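# Lift the pan off the hot plate and hold it

## Task

Raise the entire pan so that every part of it is at least three finger-widths above the height it had while resting on the hot plate, then keep it motionless in the air.

## Robot and tools

Robot: two arms, left_arm and right_arm, each ending in a two-finger gripper. The names are labels only and do not match the sides of any image. Something may occasionally tug a held part or nudge a loose object.

World frame: all reported gripper poses share one frame. Its origin is on the table surface midway between the arms, +x points out over the table, +z points up, and left_arm sits on the +y side. Each state line (left_arm: ... | right_arm: ...) gives end_effector_position in metres and end_effector_quat_wxyz. The printed position may be slightly wrong, more so when an arm reaches far.

Gripper frame: the fingers point along the gripper's +z axis and close along its y axis. end_effector_position is the spot between the pads when closed. Fingertips extend about 33 mm past it when closed and 9 mm when fully open; while closing they travel roughly 24 mm further out, so keep that clearance above a surface.

The row: every motion command is a flat list of 18 numbers, each in [-1, 1], covering both arms even if only one moves. Order: left dx, dy, dz, rx, ry, rz, left_gripper position, force_limit, speed, then the same nine for the right arm. dx to rz are an offset (not a pose) from the gripper's measured pose at the start of the action, expressed in that gripper's own axes. Scale: 1.0 equals 0.6 m of translation or 180 degrees of rotation; rx, ry, rz form a single rotation vector. Gripper position: +1 fully open (140 mm), pads touch near -0.8, -1 closes until blocked. force_limit: about 14 N at -1, 60 N at 0, 107 N at +1 (for parts up to 40 mm wide). speed: pad gap changes about 30 mm/s at -1, 140 at 0, 250 at +1. A 0 in the last three numbers is a real command, so to leave a gripper unchanged resend its previous three values.

execute_actions(actions): a list of actions; each action is a table of up to 15 rows, one row per control step of 1/30 s. If fewer than 15 rows are given, the last is repeated. All rows in an action are offsets from that action's start pose, not from the previous row; the first action in a call starts from the last reported pose. An empty list just returns state and images. Per step the commanded pose is clipped to 70 mm and 16 degrees from the measured pose, so large offsets need several actions; after an action the arm continues at most to its last clipped pose.

move(target, speed, blocking): target is one 18-number row; its offsets are taken from the pose in the latest result that shows one. Each gripper follows a straight line toward its target, all arms finishing together, over 0.5 to 10 s (cut off at 10 s). speed is the path top speed in m/s, 0.002 to 0.5, default 0.25; rotation is capped at twice that in rad/s. Paths ignore obstacles and the other arm, may lag or overshoot, and faster or deeper contact presses harder. Finger values are sent at the start. With blocking=false you get a result after 0.5 s; until a result shows the move ended, other motion calls are refused, so use wait or stop. The move: line reports the ending (done, off_target, moving, held, fault) and limits; an ending naming one arm means the other finished. limits=paced means the pose was clipped; limits=held means a safety check blocked some steps, after which the arm may surge faster than speed. Distance to target is also given.

wait(seconds): 0 to 10; arms keep their last command, a running move continues, and it returns early when the move ends. stop(): brakes a running move (needs stopping room; fingers continue). zoom_image(camera, region): camera is cam_low, cam_left_wrist or cam_right_wrist; region [x0, y0, x1, y1] in pixels, at most 504 by 504, origin top-left. finished_scene(scene): give the current scene number; it ends the scene irreversibly, so the pan must already be lifted and steady.

Gripping: close with position -1 and confirm object_status is 2. Codes: 0 moving, 1 blocked while opening, 2 blocked while closing, 3 reached target or pads met (a thin item may still be held). position_measured is in counts, 3 open to 230 pads touching, not linear. Stopped fingers hold until the position number changes by at least 0.01 or the object yields. To squeeze harder, raise force_limit and switch position between -1 and -0.98.

Other result lines: Hand target is where the controller is now driving each gripper. pose unreachable means the clearance check altered or blocked that arm's command. HELD in step readings marks steps where an arm's command was held back. Joint torques and external joint torques (estimated outside load, including held weight and friction; no reading means none) follow joint order. MOTOR HOT warns of heating under load; reaching the limit brakes that arm (OVER-TEMPERATURE FAULT).

Limits: joint ranges (rad) waist -2.744 to 2.744, shoulder -1.784 to 1.784, upper arm roll -2.901 to 2.901, elbow -3.042 to -0.152, forearm roll -2.807 to 2.807, wrist pitch 0.544 to 4.517, wrist roll -3.016 to 3.016. Load limits (N m): waist 35, shoulder 35, upper arm roll 32, elbow 30, forearm roll 12, wrist pitch 12, wrist roll 12. Exceeding one causes a TORQUE FAULT: the arm freezes 10 s and the rest of the call is skipped.

To keep an idle arm in place, send the offset back to its desired pose in a reply's first call and zeros afterward. The robot holds its last command while you think.

Cameras: all 896x504; calibration (intrinsics, distortion, world-to-camera transforms) is supplied and may be off by a few degrees and millimetres.

Avoid: pushing anything off the table, dropping or slipping the pan, slams and hard pushes, and letting the arms strike or press each other.

Each tool is called after ">>>" as name(argument=value, ...), one argument or row to a line, values as JSON.

## Session

I'll start by looking at the scene.

>>> execute_actions(
  actions=[],
)

Scene clock: 0.00 s.
left_arm: end_effector_position=(+0.5723, +0.2836, +0.4218) position_measured=3 object_status=3 end_effector_quat_wxyz=(+0.002, +0.876, -0.481, +0.007) | right_arm: end_effector_position=(+0.1536, -0.5774, +0.1125) position_measured=3 object_status=3 end_effector_quat_wxyz=(+0.596, -0.563, -0.378, -0.430)
Joint positions: left_arm=[-0.002 -0.005 -0.014 -1.557 -0.007  1.563 -0.777] | right_arm=[-1.195  0.948 -0.273 -1.663  0.323  0.907  1.878]
Joint velocities: left_arm=[-0.     0.001  0.001 -0.    -0.     0.001 -0.002] | right_arm=[ 0.001  0.     0.001  0.001 -0.001 -0.001  0.001]
Joint torques (N m, as the joint torque sensors report them, + toward a larger angle): no reading
External joint torques (N m, as the arm's controller estimates them; a push from outside toward a larger angle lowers the number): no reading
Hand target (left_arm): +0.572, +0.284, +0.422; +0.002, +0.876, -0.481, +0.007
Hand target (right_arm): +0.154, -0.577, +0.112; +0.596, -0.563, -0.378, -0.430

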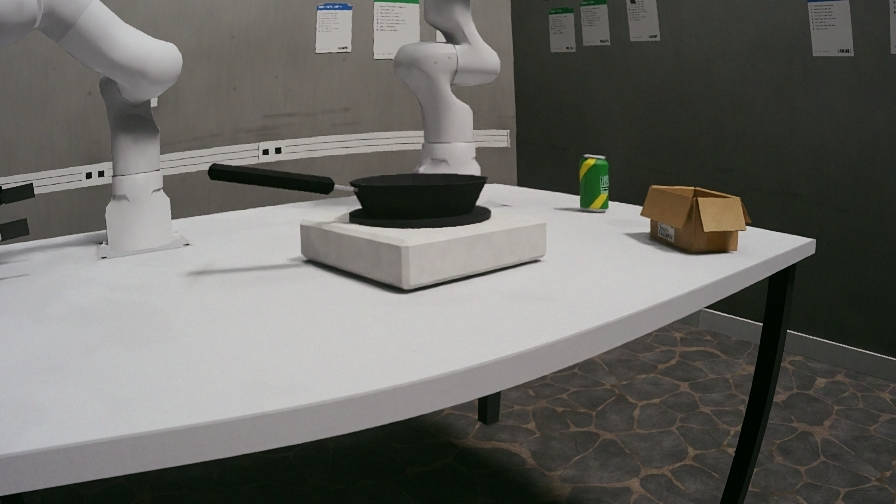

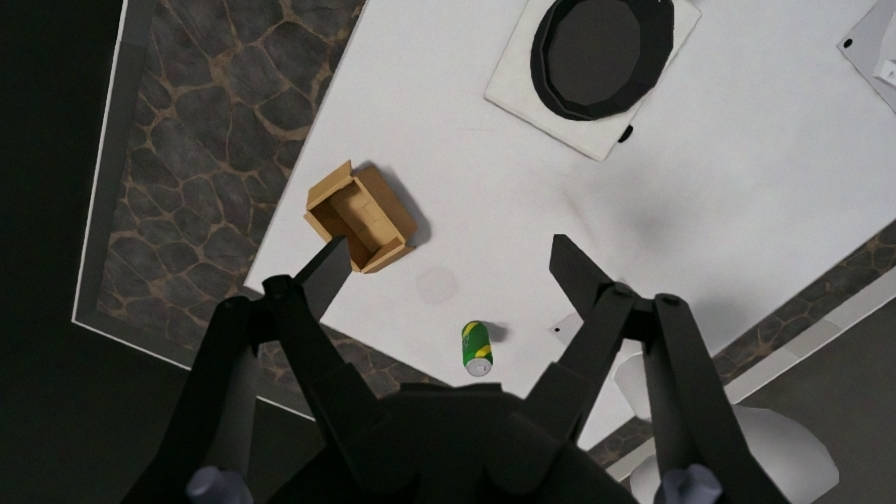

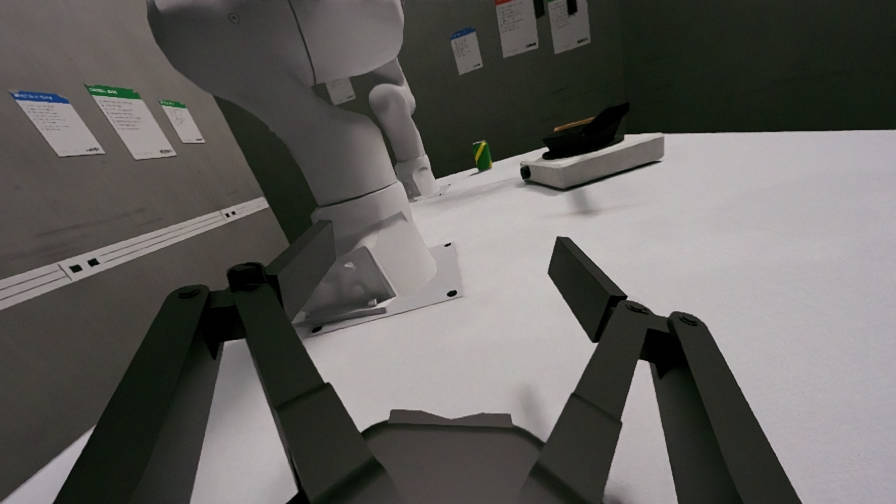

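>>> zoom_image(
  camera="cam_low",
  region=[180, 130, 580, 310],
)

>>> zoom_image(
  camera="cam_left_wrist",
  region=[460, 0, 760, 180],
)

>>> zoom_image(
  camera="cam_right_wrist",
  region=[500, 80, 700, 210],
)

>>> zoom_image(
  camera="cam_low",
  region=[300, 0, 430, 70],
)

Region (180, 130, 580, 310) of cam_low's 896x504 image, scaled by 1.260, with more detail than that image has; it fills the top 227 rows of this view, and the rest is white.

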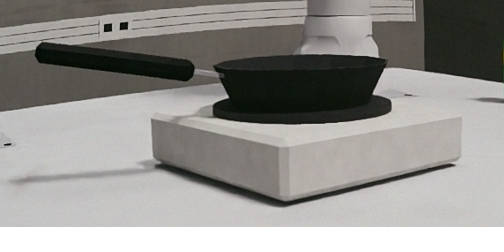

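Region (460, 0, 760, 180) of cam_left_wrist's 896x504 image, scaled by 1.680, with more detail than that image has; it fills the top 302 rows of this view, and the rest is white.

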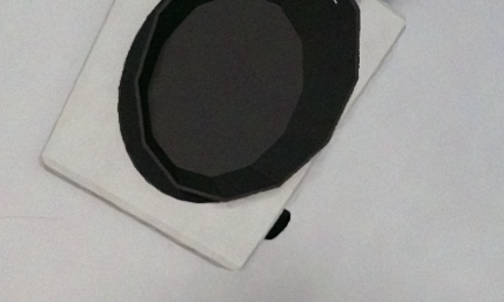

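Region (500, 80, 700, 210) of cam_right_wrist's 896x504 image, scaled by 2.520, with more detail than that image has; it fills the top 328 rows of this view, and the rest is white.

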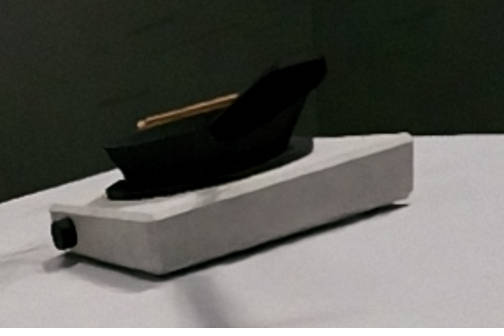

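Region (300, 0, 430, 70) of cam_low's 896x504 image, scaled by 3.877, with more detail than that image has; it fills the top 271 rows of this view, and the rest is white.

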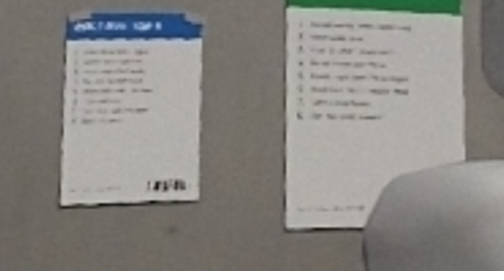

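>>> zoom_image(
  camera="cam_low",
  region=[195, 150, 375, 210],
)

>>> zoom_image(
  camera="cam_right_wrist",
  region=[570, 90, 650, 150],
)

>>> zoom_image(
  camera="cam_low",
  region=[330, 160, 510, 240],
)

Region (195, 150, 375, 210) of cam_low's 896x504 image, scaled by 2.800, with more detail than that image has.

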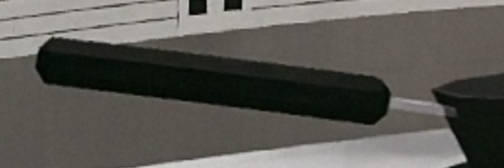

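Region (570, 90, 650, 150) of cam_right_wrist's 896x504 image, scaled by 6.300, with more detail than that image has; it fills the top 378 rows of this view, and the rest is white.

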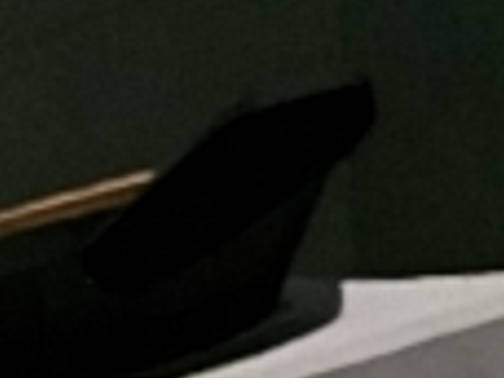

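Region (330, 160, 510, 240) of cam_low's 896x504 image, scaled by 2.800, with more detail than that image has.

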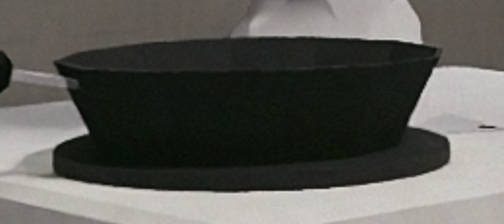

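>>> move(
  target=[0,0,0,0,0,0,1,0,0, 0.1795,0.3707,0.4308,0.1780,0.0002,-0.5668,0.1,1,0.5],
  speed=0.4,
)

Scene clock: 123.20 s.
left_arm: end_effector_position=(+0.5723, +0.2836, +0.4218) position_measured=3 object_status=3 end_effector_quat_wxyz=(+0.002, +0.876, -0.481, +0.007) | right_arm: end_effector_position=(+0.4067, -0.3284, +0.1558) position_measured=117 object_status=3 end_effector_quat_wxyz=(-0.167, -0.094, +0.756, +0.625)
Joint positions: left_arm=[-0.002 -0.005 -0.014 -1.557 -0.007  1.563 -0.777] | right_arm=[-1.39   0.809  0.859 -2.001  0.315  1.464  0.864]
Joint velocities: left_arm=[-0.     0.002 -0.002 -0.002 -0.001  0.     0.   ] | right_arm=[ 0.    -0.002  0.    -0.002 -0.001  0.007 -0.028]
Joint torques (N m, as the joint torque sensors report them, + toward a larger angle): left_arm=[  0.2  -31.62   0.16  22.63   0.78   2.28   0.05] | right_arm=[ -1.52 -30.68  18.35  11.85   1.04  -0.75  -0.22]
External joint torques (N m, as the arm's controller estimates them; a push from outside toward a larger angle lowers the number): left_arm=[ 0.37 -0.65  0.34 -0.83 -0.02 -0.26  0.05] | right_arm=[-1.54  2.51  0.9  -0.76 -0.88  0.65 -0.28]
Hand target (left_arm): +0.572, +0.284, +0.422; +0.002, +0.876, -0.481, +0.007
Hand target (right_arm): +0.407, -0.328, +0.154; -0.163, -0.099, +0.757, +0.626
Off the commanded pose (left_arm): 0.000 m, 0 deg.
Off the commanded pose (right_arm): 0.002 m, 1 deg.
move: done
camera_calibration (this result's frames):
cam_left_wrist: T_world_to_cam=[[-0.846898, -0.531666, -0.00977266, 0.639337], [-0.495125, 0.781721, 0.379161, -0.0893991], [-0.193948, 0.325949, -0.925279, 0.602098], [0, 0, 0, 1]] pos_world=[0.613965, 0.213545, 0.597253]
cam_right_wrist: T_world_to_cam=[[-0.022594, 0.169617, 0.985251, -0.0859447], [0.995237, -0.0896639, 0.0382592, -0.444045], [0.0948308, 0.981423, -0.166783, 0.490293], [0, 0, 0, 1]] pos_world=[0.393493, -0.506422, 0.183439]

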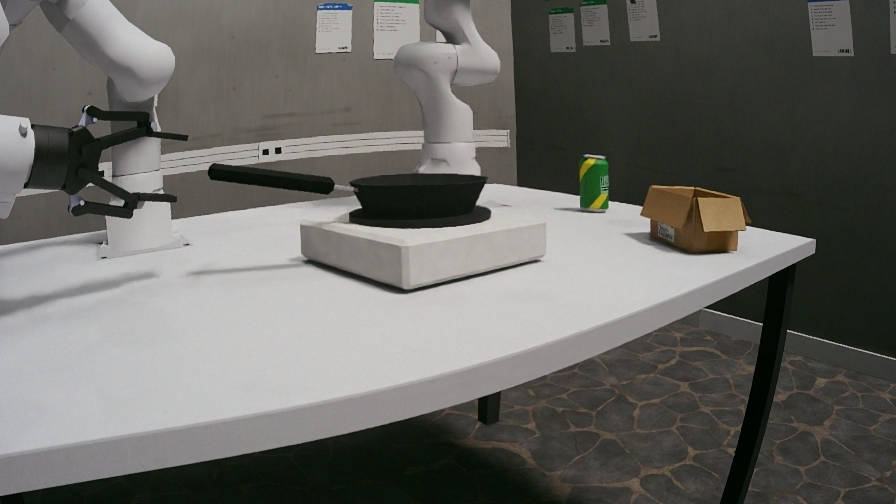

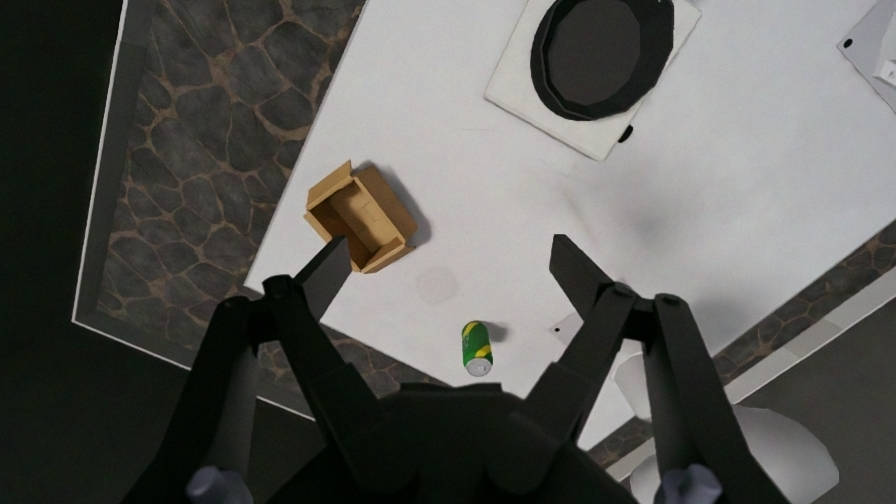

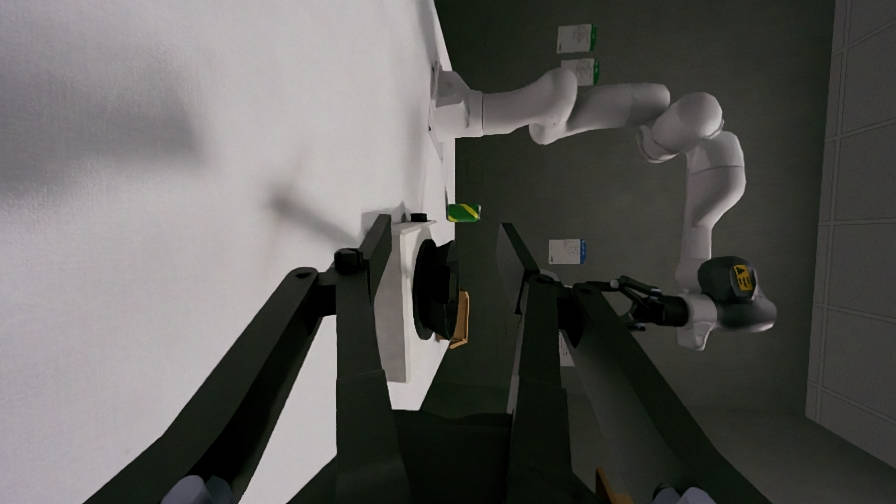

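>>> zoom_image(
  camera="cam_right_wrist",
  region=[360, 190, 540, 370],
)

>>> zoom_image(
  camera="cam_low",
  region=[0, 80, 360, 240],
)

Region (360, 190, 540, 370) of cam_right_wrist's 896x504 image, scaled by 2.800, with more detail than that image has.

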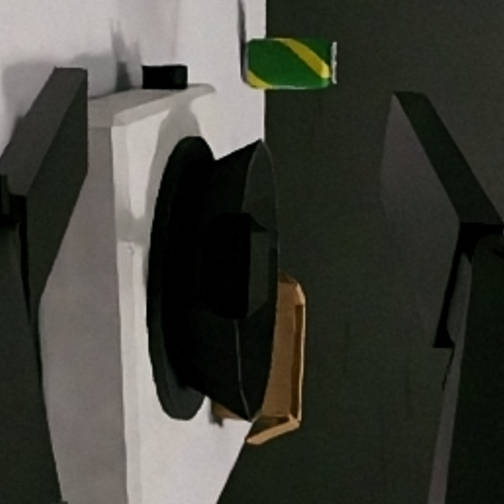

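Region (0, 80, 360, 240) of cam_low's 896x504 image, scaled by 1.400, with more detail than that image has.

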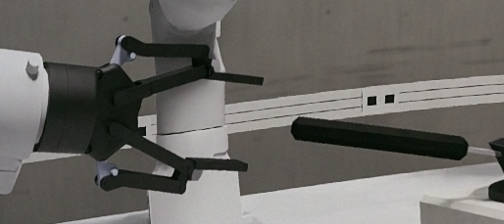

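>>> move(
  target=[0,0,0,0,0,0,1,0,0, -0.2033,0.0033,0.2383,0.0036,0,-0.0052,0.0,1,0.5],
  speed=0.25,
)

Scene clock: 169.97 s.
left_arm: end_effector_position=(+0.5723, +0.2836, +0.4218) position_measured=3 object_status=3 end_effector_quat_wxyz=(+0.002, +0.876, -0.481, +0.007) | right_arm: end_effector_position=(+0.4639, -0.1550, +0.1159) position_measured=129 object_status=3 end_effector_quat_wxyz=(-0.164, -0.105, +0.759, +0.622)
Joint positions: left_arm=[-0.002 -0.005 -0.014 -1.557 -0.007  1.563 -0.777] | right_arm=[-1.082  0.909  0.89  -2.057  0.467  1.808  0.893]
Joint velocities: left_arm=[-0.001 -0.    -0.002  0.    -0.001 -0.001 -0.   ] | right_arm=[ 0.003 -0.001  0.001  0.     0.003  0.008  0.002]
Joint torques (N m, as the joint torque sensors report them, + toward a larger angle): left_arm=[ -0.9  -32.08   0.8   22.21   0.85   2.32   0.06] | right_arm=[  1.7  -31.44  18.61  11.99   2.06  -0.69   0.29]
External joint torques (N m, as the arm's controller estimates them; a push from outside toward a larger angle lowers the number): left_arm=[-0.78 -0.74  0.93 -1.46  0.05 -0.24  0.06] | right_arm=[ 1.67  1.57 -1.38  1.07  0.84  0.61  0.23]
Hand target (left_arm): +0.572, +0.284, +0.422; +0.002, +0.876, -0.481, +0.007
Hand target (right_arm): +0.466, -0.155, +0.115; -0.163, -0.100, +0.760, +0.621
Off the commanded pose (left_arm): 0.000 m, 0 deg.
Off the commanded pose (right_arm): 0.004 m, 1 deg.
move: off_target (right_arm)
camera_calibration (this result's frames):
cam_left_wrist: T_world_to_cam=[[-0.846898, -0.531666, -0.0097725, 0.639337], [-0.495124, 0.781722, 0.379161, -0.0893992], [-0.193948, 0.325949, -0.925279, 0.602098], [0, 0, 0, 1]] pos_world=[0.613965, 0.213545, 0.597253]
cam_right_wrist: T_world_to_cam=[[-0.0452932, 0.172813, 0.983913, -0.0636044], [0.995296, -0.0766267, 0.0592758, -0.484301], [0.0856376, 0.981969, -0.168529, 0.312522], [0, 0, 0, 1]] pos_world=[0.452378, -0.333005, 0.143958]

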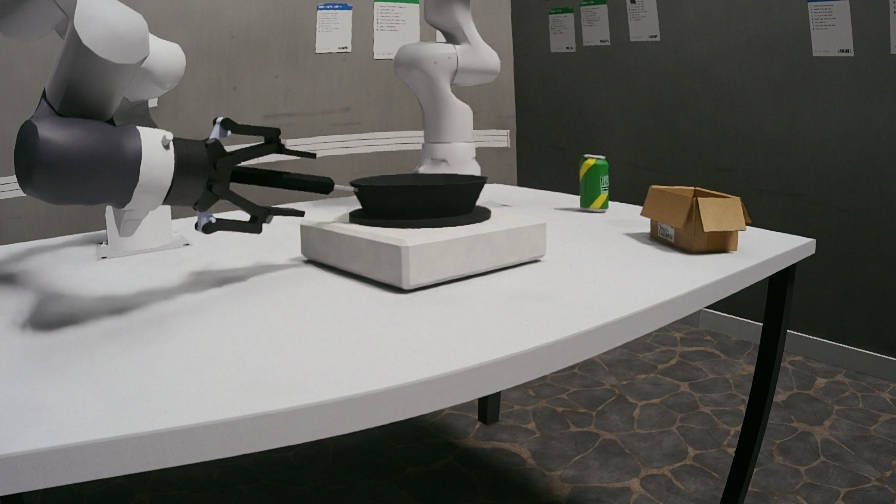

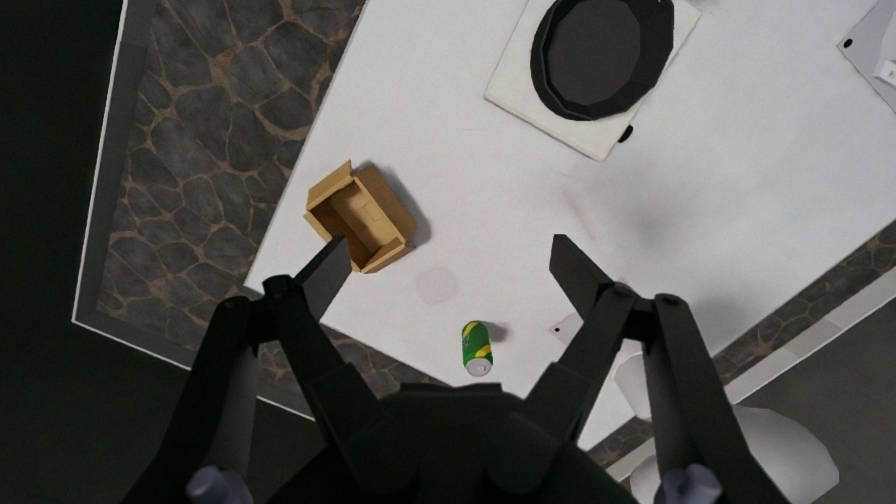

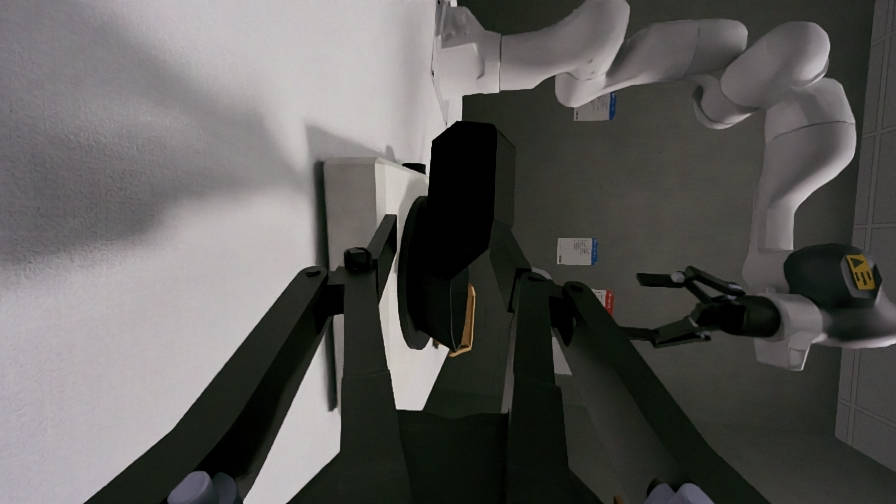

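>>> zoom_image(
  camera="cam_low",
  region=[180, 110, 380, 240],
)

>>> zoom_image(
  camera="cam_right_wrist",
  region=[340, 110, 580, 350],
)

Region (180, 110, 380, 240) of cam_low's 896x504 image, scaled by 2.520, with more detail than that image has; it fills the top 328 rows of this view, and the rest is white.

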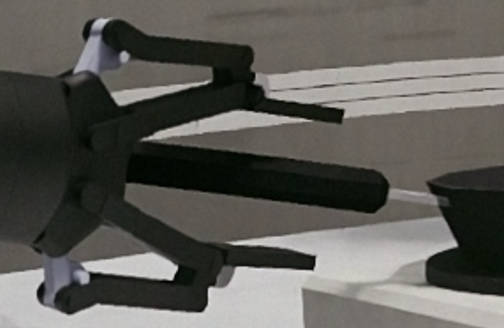

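Region (340, 110, 580, 350) of cam_right_wrist's 896x504 image, scaled by 2.100, with more detail than that image has.

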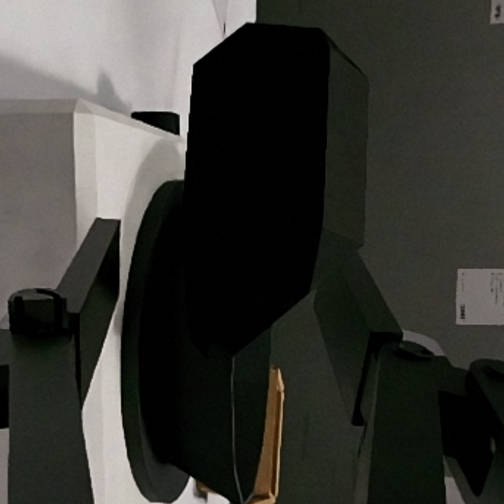

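>>> execute_actions(
  actions=[
    [[0,0,0,0,0,0,1,0,0, 0,0.002,0,0,0,0,-1,1,-0.2]],
  ],
)

Scene clock: 185.60 s.
left_arm: end_effector_position=(+0.5723, +0.2836, +0.4218) position_measured=3 object_status=3 end_effector_quat_wxyz=(+0.002, +0.876, -0.481, +0.007) | right_arm: end_effector_position=(+0.4643, -0.1541, +0.1177) position_measured=204 object_status=0 end_effector_quat_wxyz=(-0.164, -0.105, +0.758, +0.623)
Joint positions: left_arm=[-0.002 -0.005 -0.014 -1.557 -0.007  1.563 -0.777] | right_arm=[-1.082  0.908  0.892 -2.057  0.47   1.806  0.893]
Joint velocities: left_arm=[-0.001 -0.    -0.    -0.001 -0.001 -0.     0.001] | right_arm=[-0.    -0.    -0.001  0.001 -0.     0.    -0.   ]
Joint torques (N m, as the joint torque sensors report them, + toward a larger angle): left_arm=[ -0.04 -31.95   0.38  22.65   0.86   2.37  -0.02] | right_arm=[ -0.16 -33.    18.9   10.04   0.92  -1.27   0.05]
External joint torques (N m, as the arm's controller estimates them; a push from outside toward a larger angle lowers the number): left_arm=[ 0.06 -0.78  0.48 -0.91  0.06 -0.18 -0.02] | right_arm=[-0.13 -0.16 -0.97 -0.87 -0.3   0.03  0.  ]
Hand target (left_arm): +0.572, +0.284, +0.422; +0.002, +0.876, -0.481, +0.007
Hand target (right_arm): +0.464, -0.155, +0.117; -0.164, -0.105, +0.759, +0.622
Off the commanded pose (left_arm): 0.000 m, 0 deg.
Off the commanded pose (right_arm): 0.001 m, 0 deg.
Step readings (end_effector_position):
0: left_arm (+0.5723, +0.2836, +0.4218) | right_arm (+0.4644, -0.1550, +0.1156)
1: left_arm (+0.5723, +0.2836, +0.4218) | right_arm (+0.4644, -0.1550, +0.1156)
2: left_arm (+0.5723, +0.2836, +0.4218) | right_arm (+0.4644, -0.1549, +0.1157)
4: left_arm (+0.5723, +0.2836, +0.4218) | right_arm (+0.4644, -0.1549, +0.1157)
8: left_arm (+0.5723, +0.2836, +0.4218) | right_arm (+0.4644, -0.1548, +0.1157)
15: end_effector_position above
camera_calibration (this result's frames):
cam_left_wrist: T_world_to_cam=[[-0.846898, -0.531666, -0.00977257, 0.639337], [-0.495124, 0.781722, 0.379161, -0.0893992], [-0.193947, 0.325949, -0.925279, 0.602098], [0, 0, 0, 1]] pos_world=[0.613965, 0.213545, 0.597253]
cam_right_wrist: T_world_to_cam=[[-0.0452215, 0.169951, 0.984414, -0.0660062], [0.995281, -0.077021, 0.0590177, -0.484782], [0.0858507, 0.982438, -0.165666, 0.311573], [0, 0, 0, 1]] pos_world=[0.452761, -0.332221, 0.145205]

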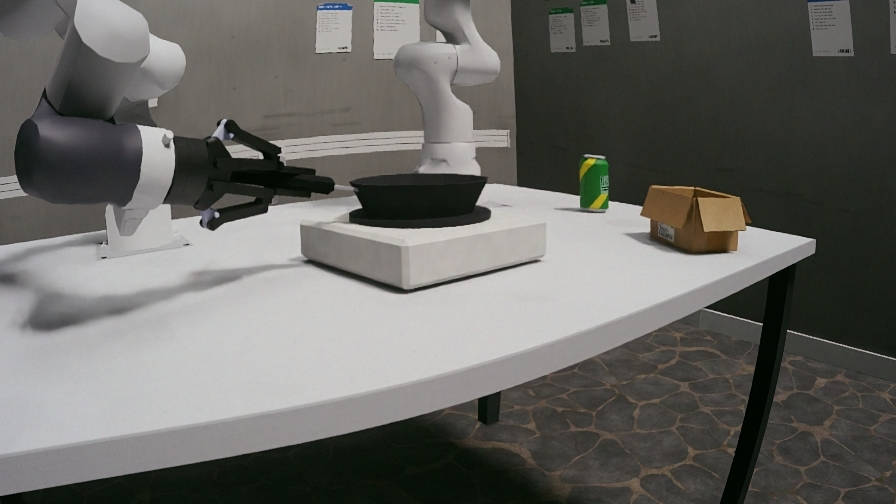

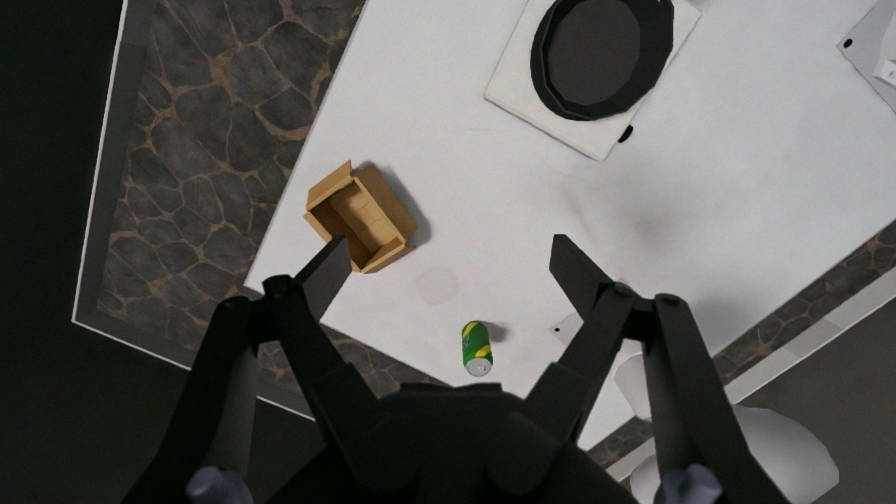

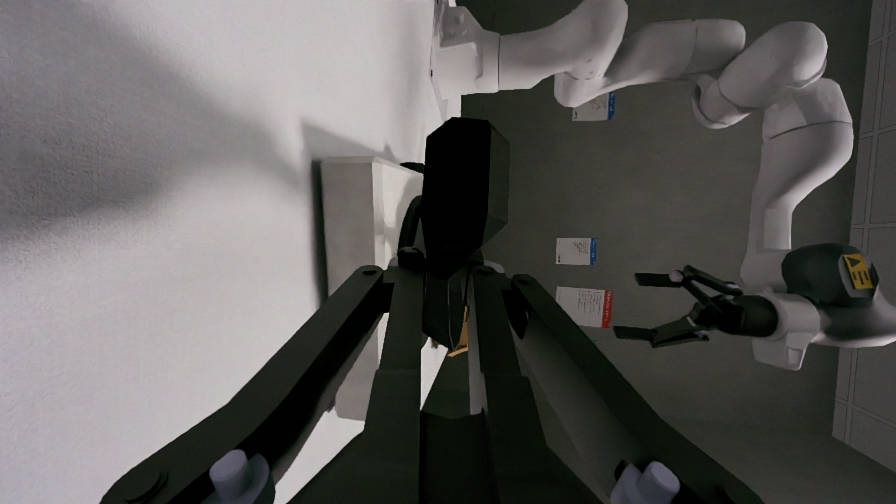

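>>> execute_actions(
  actions=[],
)

>>> zoom_image(
  camera="cam_low",
  region=[180, 110, 380, 240],
)

Scene clock: 190.47 s.
left_arm: end_effector_position=(+0.5723, +0.2836, +0.4218) position_measured=3 object_status=3 end_effector_quat_wxyz=(+0.002, +0.876, -0.481, +0.007) | right_arm: end_effector_position=(+0.4643, -0.1541, +0.1177) position_measured=204 object_status=2 end_effector_quat_wxyz=(-0.164, -0.105, +0.758, +0.623)
Joint positions: left_arm=[-0.002 -0.005 -0.014 -1.557 -0.007  1.563 -0.777] | right_arm=[-1.082  0.908  0.892 -2.057  0.47   1.806  0.893]
Joint velocities: left_arm=[ 0.001 -0.001  0.001 -0.    -0.    -0.001  0.   ] | right_arm=[-0.    -0.     0.     0.001  0.    -0.     0.   ]
Joint torques (N m, as the joint torque sensors report them, + toward a larger angle): left_arm=[ -0.4  -31.78   0.3   22.8    0.89   2.3    0.04] | right_arm=[ -0.13 -33.18  18.97   9.89   0.89  -1.24   0.04]
External joint torques (N m, as the arm's controller estimates them; a push from outside toward a larger angle lowers the number): left_arm=[-0.52 -0.53  0.18 -0.79  0.07 -0.25  0.04] | right_arm=[-0.11 -0.29 -0.96 -1.07 -0.33  0.06 -0.01]
Hand target (left_arm): +0.572, +0.284, +0.422; +0.002, +0.876, -0.481, +0.007
Hand target (right_arm): +0.464, -0.155, +0.117; -0.164, -0.105, +0.759, +0.622
Off the commanded pose (left_arm): 0.000 m, 0 deg.
Off the commanded pose (right_arm): 0.001 m, 0 deg.
camera_calibration (this result's frames):
cam_left_wrist: T_world_to_cam=[[-0.846898, -0.531666, -0.00977276, 0.639337], [-0.495125, 0.781722, 0.379161, -0.089399], [-0.193947, 0.325949, -0.925279, 0.602098], [0, 0, 0, 1]] pos_world=[0.613965, 0.213545, 0.597253]
cam_right_wrist: T_world_to_cam=[[-0.0451833, 0.169953, 0.984416, -0.0660127], [0.995283, -0.0770212, 0.0589793, -0.484764], [0.0858446, 0.982438, -0.165672, 0.311578], [0, 0, 0, 1]] pos_world=[0.452747, -0.332224, 0.145195]

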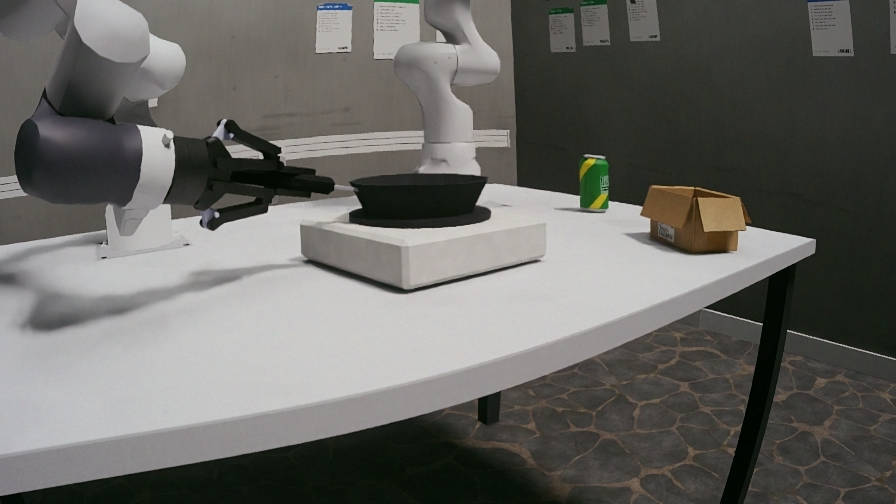

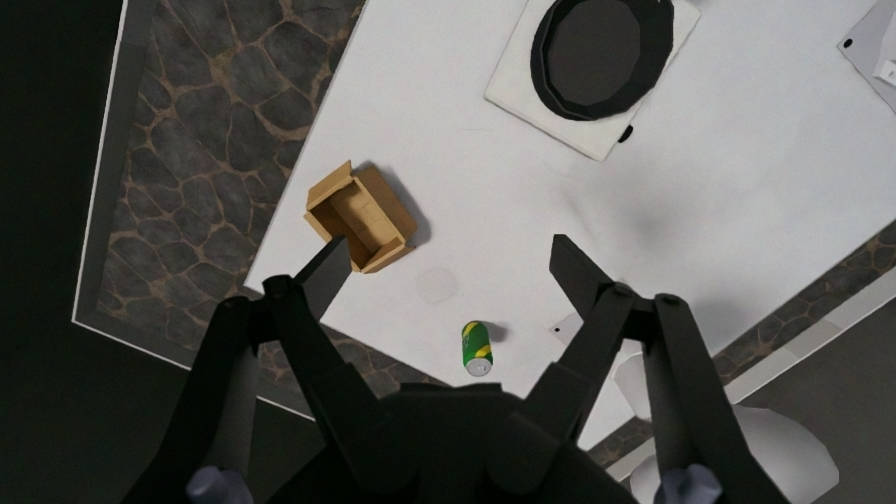

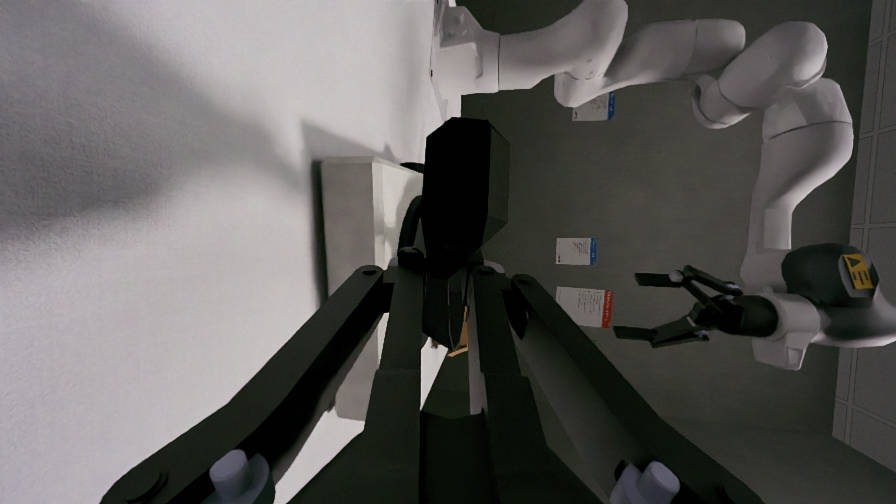

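Region (180, 110, 380, 240) of cam_low's 896x504 image, scaled by 2.520, with more detail than that image has; it fills the top 328 rows of this view, and the rest is white.

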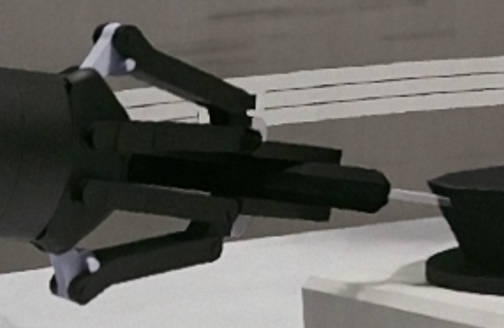

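>>> move(
  target=[0,0,0,0,0,0,1,0,0, 0.0216,0.1795,-0.0314,-0.009,0,-0.0063,-1,1,-0.2],
  speed=0.1,
)

Scene clock: 199.83 s.
left_arm: end_effector_position=(+0.5723, +0.2836, +0.4218) position_measured=3 object_status=3 end_effector_quat_wxyz=(+0.002, +0.876, -0.481, +0.007) | right_arm: end_effector_position=(+0.4682, -0.1562, +0.2223) position_measured=204 object_status=2 end_effector_quat_wxyz=(-0.153, -0.109, +0.753, +0.630)
Joint positions: left_arm=[-0.002 -0.005 -0.014 -1.557 -0.007  1.563 -0.777] | right_arm=[-1.253  0.759  1.095 -2.107  0.557  1.712  0.98 ]
Joint velocities: left_arm=[ 0.001  0.     0.002  0.001 -0.     0.    -0.   ] | right_arm=[-0.012 -0.001  0.012 -0.002 -0.    -0.002  0.027]
Joint torques (N m, as the joint torque sensors report them, + toward a larger angle): left_arm=[ -0.69 -31.2    0.67  22.51   0.8    2.34   0.06] | right_arm=[ -1.45 -24.17  23.25  13.56   3.78  -3.3   -0.21]
External joint torques (N m, as the arm's controller estimates them; a push from outside toward a larger angle lowers the number): left_arm=[-0.79 -0.01  0.57 -1.1  -0.02 -0.22  0.06] | right_arm=[-1.43  2.87  4.02 -0.44  2.18 -2.18 -0.26]
Hand target (left_arm): +0.572, +0.284, +0.422; +0.002, +0.876, -0.481, +0.007
Hand target (right_arm): +0.465, -0.154, +0.229; -0.158, -0.111, +0.747, +0.636
Off the commanded pose (left_arm): 0.000 m, 0 deg.
Off the commanded pose (right_arm): 0.007 m, 1 deg.
move: off_target (right_arm)
camera_calibration (this result's frames):
cam_left_wrist: T_world_to_cam=[[-0.846898, -0.531666, -0.00977244, 0.639337], [-0.495125, 0.781722, 0.379161, -0.0893991], [-0.193948, 0.325949, -0.925279, 0.602098], [0, 0, 0, 1]] pos_world=[0.613965, 0.213545, 0.597253]
cam_right_wrist: T_world_to_cam=[[-0.0615607, 0.151177, 0.986588, -0.164216], [0.993385, -0.0867241, 0.0752737, -0.499247], [0.0969406, 0.984695, -0.144838, 0.321164], [0, 0, 0, 1]] pos_world=[0.454701, -0.33472, 0.24611]

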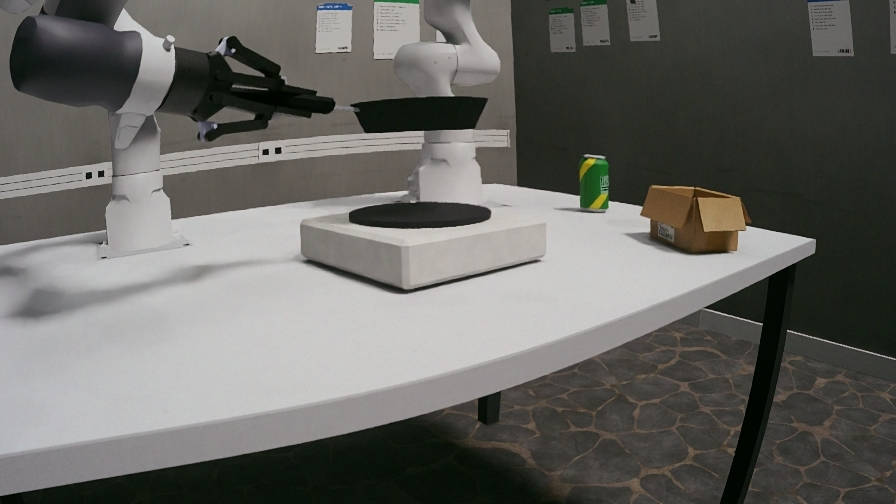

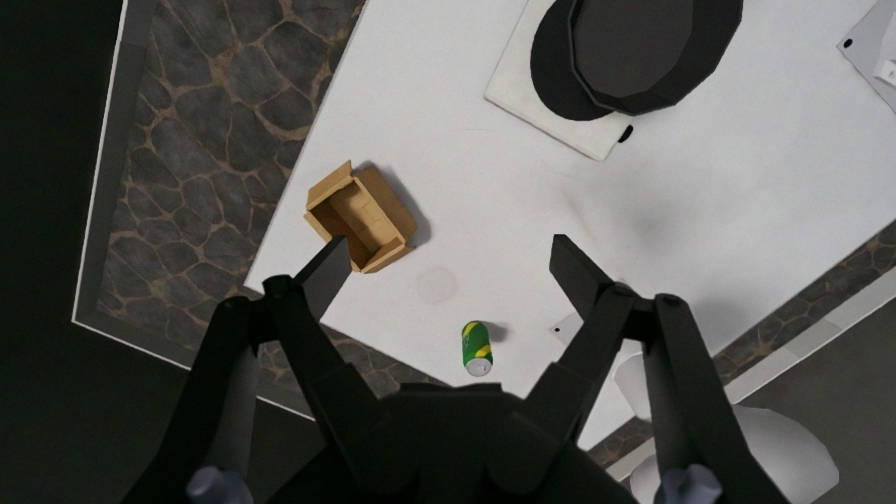

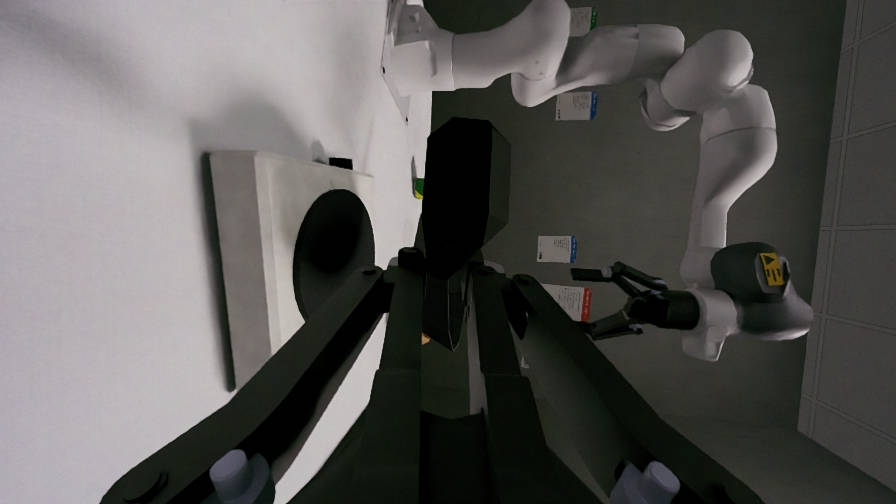

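The pan is about 10 cm up and level. I'll check that it's holding still before I end the scene.

>>> execute_actions(
  actions=[],
)

Scene clock: 202.70 s.
left_arm: end_effector_position=(+0.5723, +0.2836, +0.4218) position_measured=3 object_status=3 end_effector_quat_wxyz=(+0.002, +0.876, -0.481, +0.007) | right_arm: end_effector_position=(+0.4681, -0.1562, +0.2226) position_measured=204 object_status=2 end_effector_quat_wxyz=(-0.156, -0.106, +0.754, +0.630)
Joint positions: left_arm=[-0.002 -0.005 -0.014 -1.557 -0.007  1.563 -0.777] | right_arm=[-1.254  0.759  1.096 -2.107  0.557  1.712  0.989]
Joint velocities: left_arm=[-0.     0.002  0.001  0.     0.001  0.     0.   ] | right_arm=[-0.    -0.001  0.     0.     0.    -0.    -0.002]
Joint torques (N m, as the joint torque sensors report them, + toward a larger angle): left_arm=[  0.32 -31.59   0.64  22.82   0.9    2.31   0.12] | right_arm=[ -1.38 -23.94  21.65  13.42   3.76  -3.3   -0.3 ]
External joint torques (N m, as the arm's controller estimates them; a push from outside toward a larger angle lowers the number): left_arm=[ 0.26 -0.54  0.58 -0.7   0.08 -0.24  0.12] | right_arm=[-1.34  3.09  2.37 -0.6   2.14 -2.17 -0.36]
Hand target (left_arm): +0.572, +0.284, +0.422; +0.002, +0.876, -0.481, +0.007
Hand target (right_arm): +0.465, -0.154, +0.229; -0.158, -0.111, +0.747, +0.636
Off the commanded pose (left_arm): 0.000 m, 0 deg.
Off the commanded pose (right_arm): 0.007 m, 1 deg.
camera_calibration (this result's frames):
cam_left_wrist: T_world_to_cam=[[-0.846898, -0.531666, -0.00977254, 0.639337], [-0.495124, 0.781722, 0.379161, -0.0893993], [-0.193947, 0.325949, -0.925279, 0.602098], [0, 0, 0, 1]] pos_world=[0.613965, 0.213545, 0.597253]
cam_right_wrist: T_world_to_cam=[[-0.0539171, 0.153886, 0.986616, -0.167729], [0.993832, -0.0876217, 0.067978, -0.497843], [0.0969099, 0.984196, -0.148212, 0.321869], [0, 0, 0, 1]] pos_world=[0.454536, -0.334593, 0.247031]

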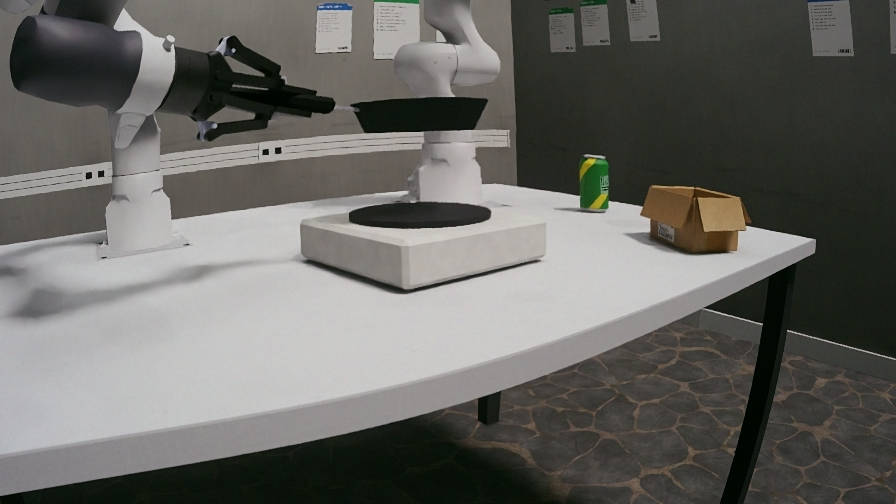

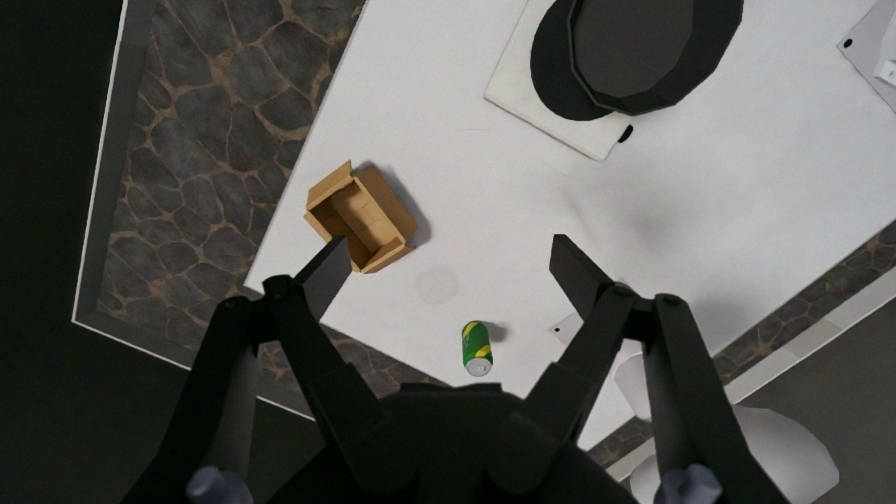

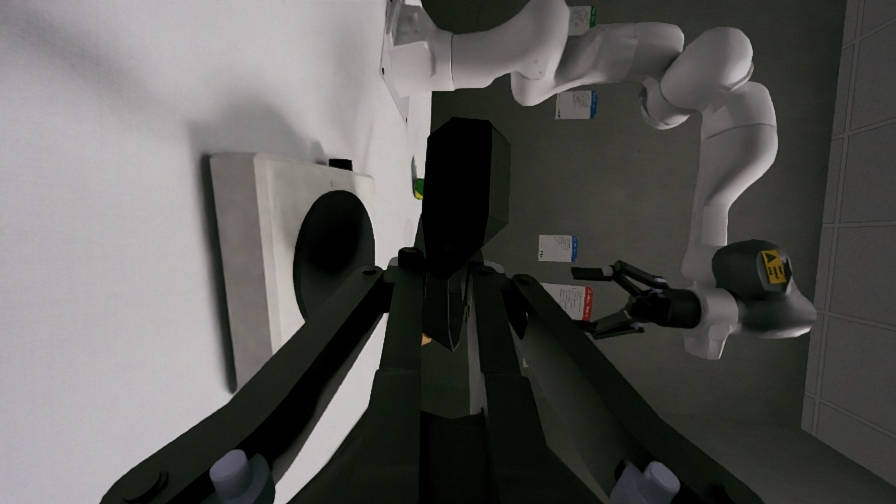

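>>> finished_scene(
  scene=1,
)

The scene is finished: the task was done.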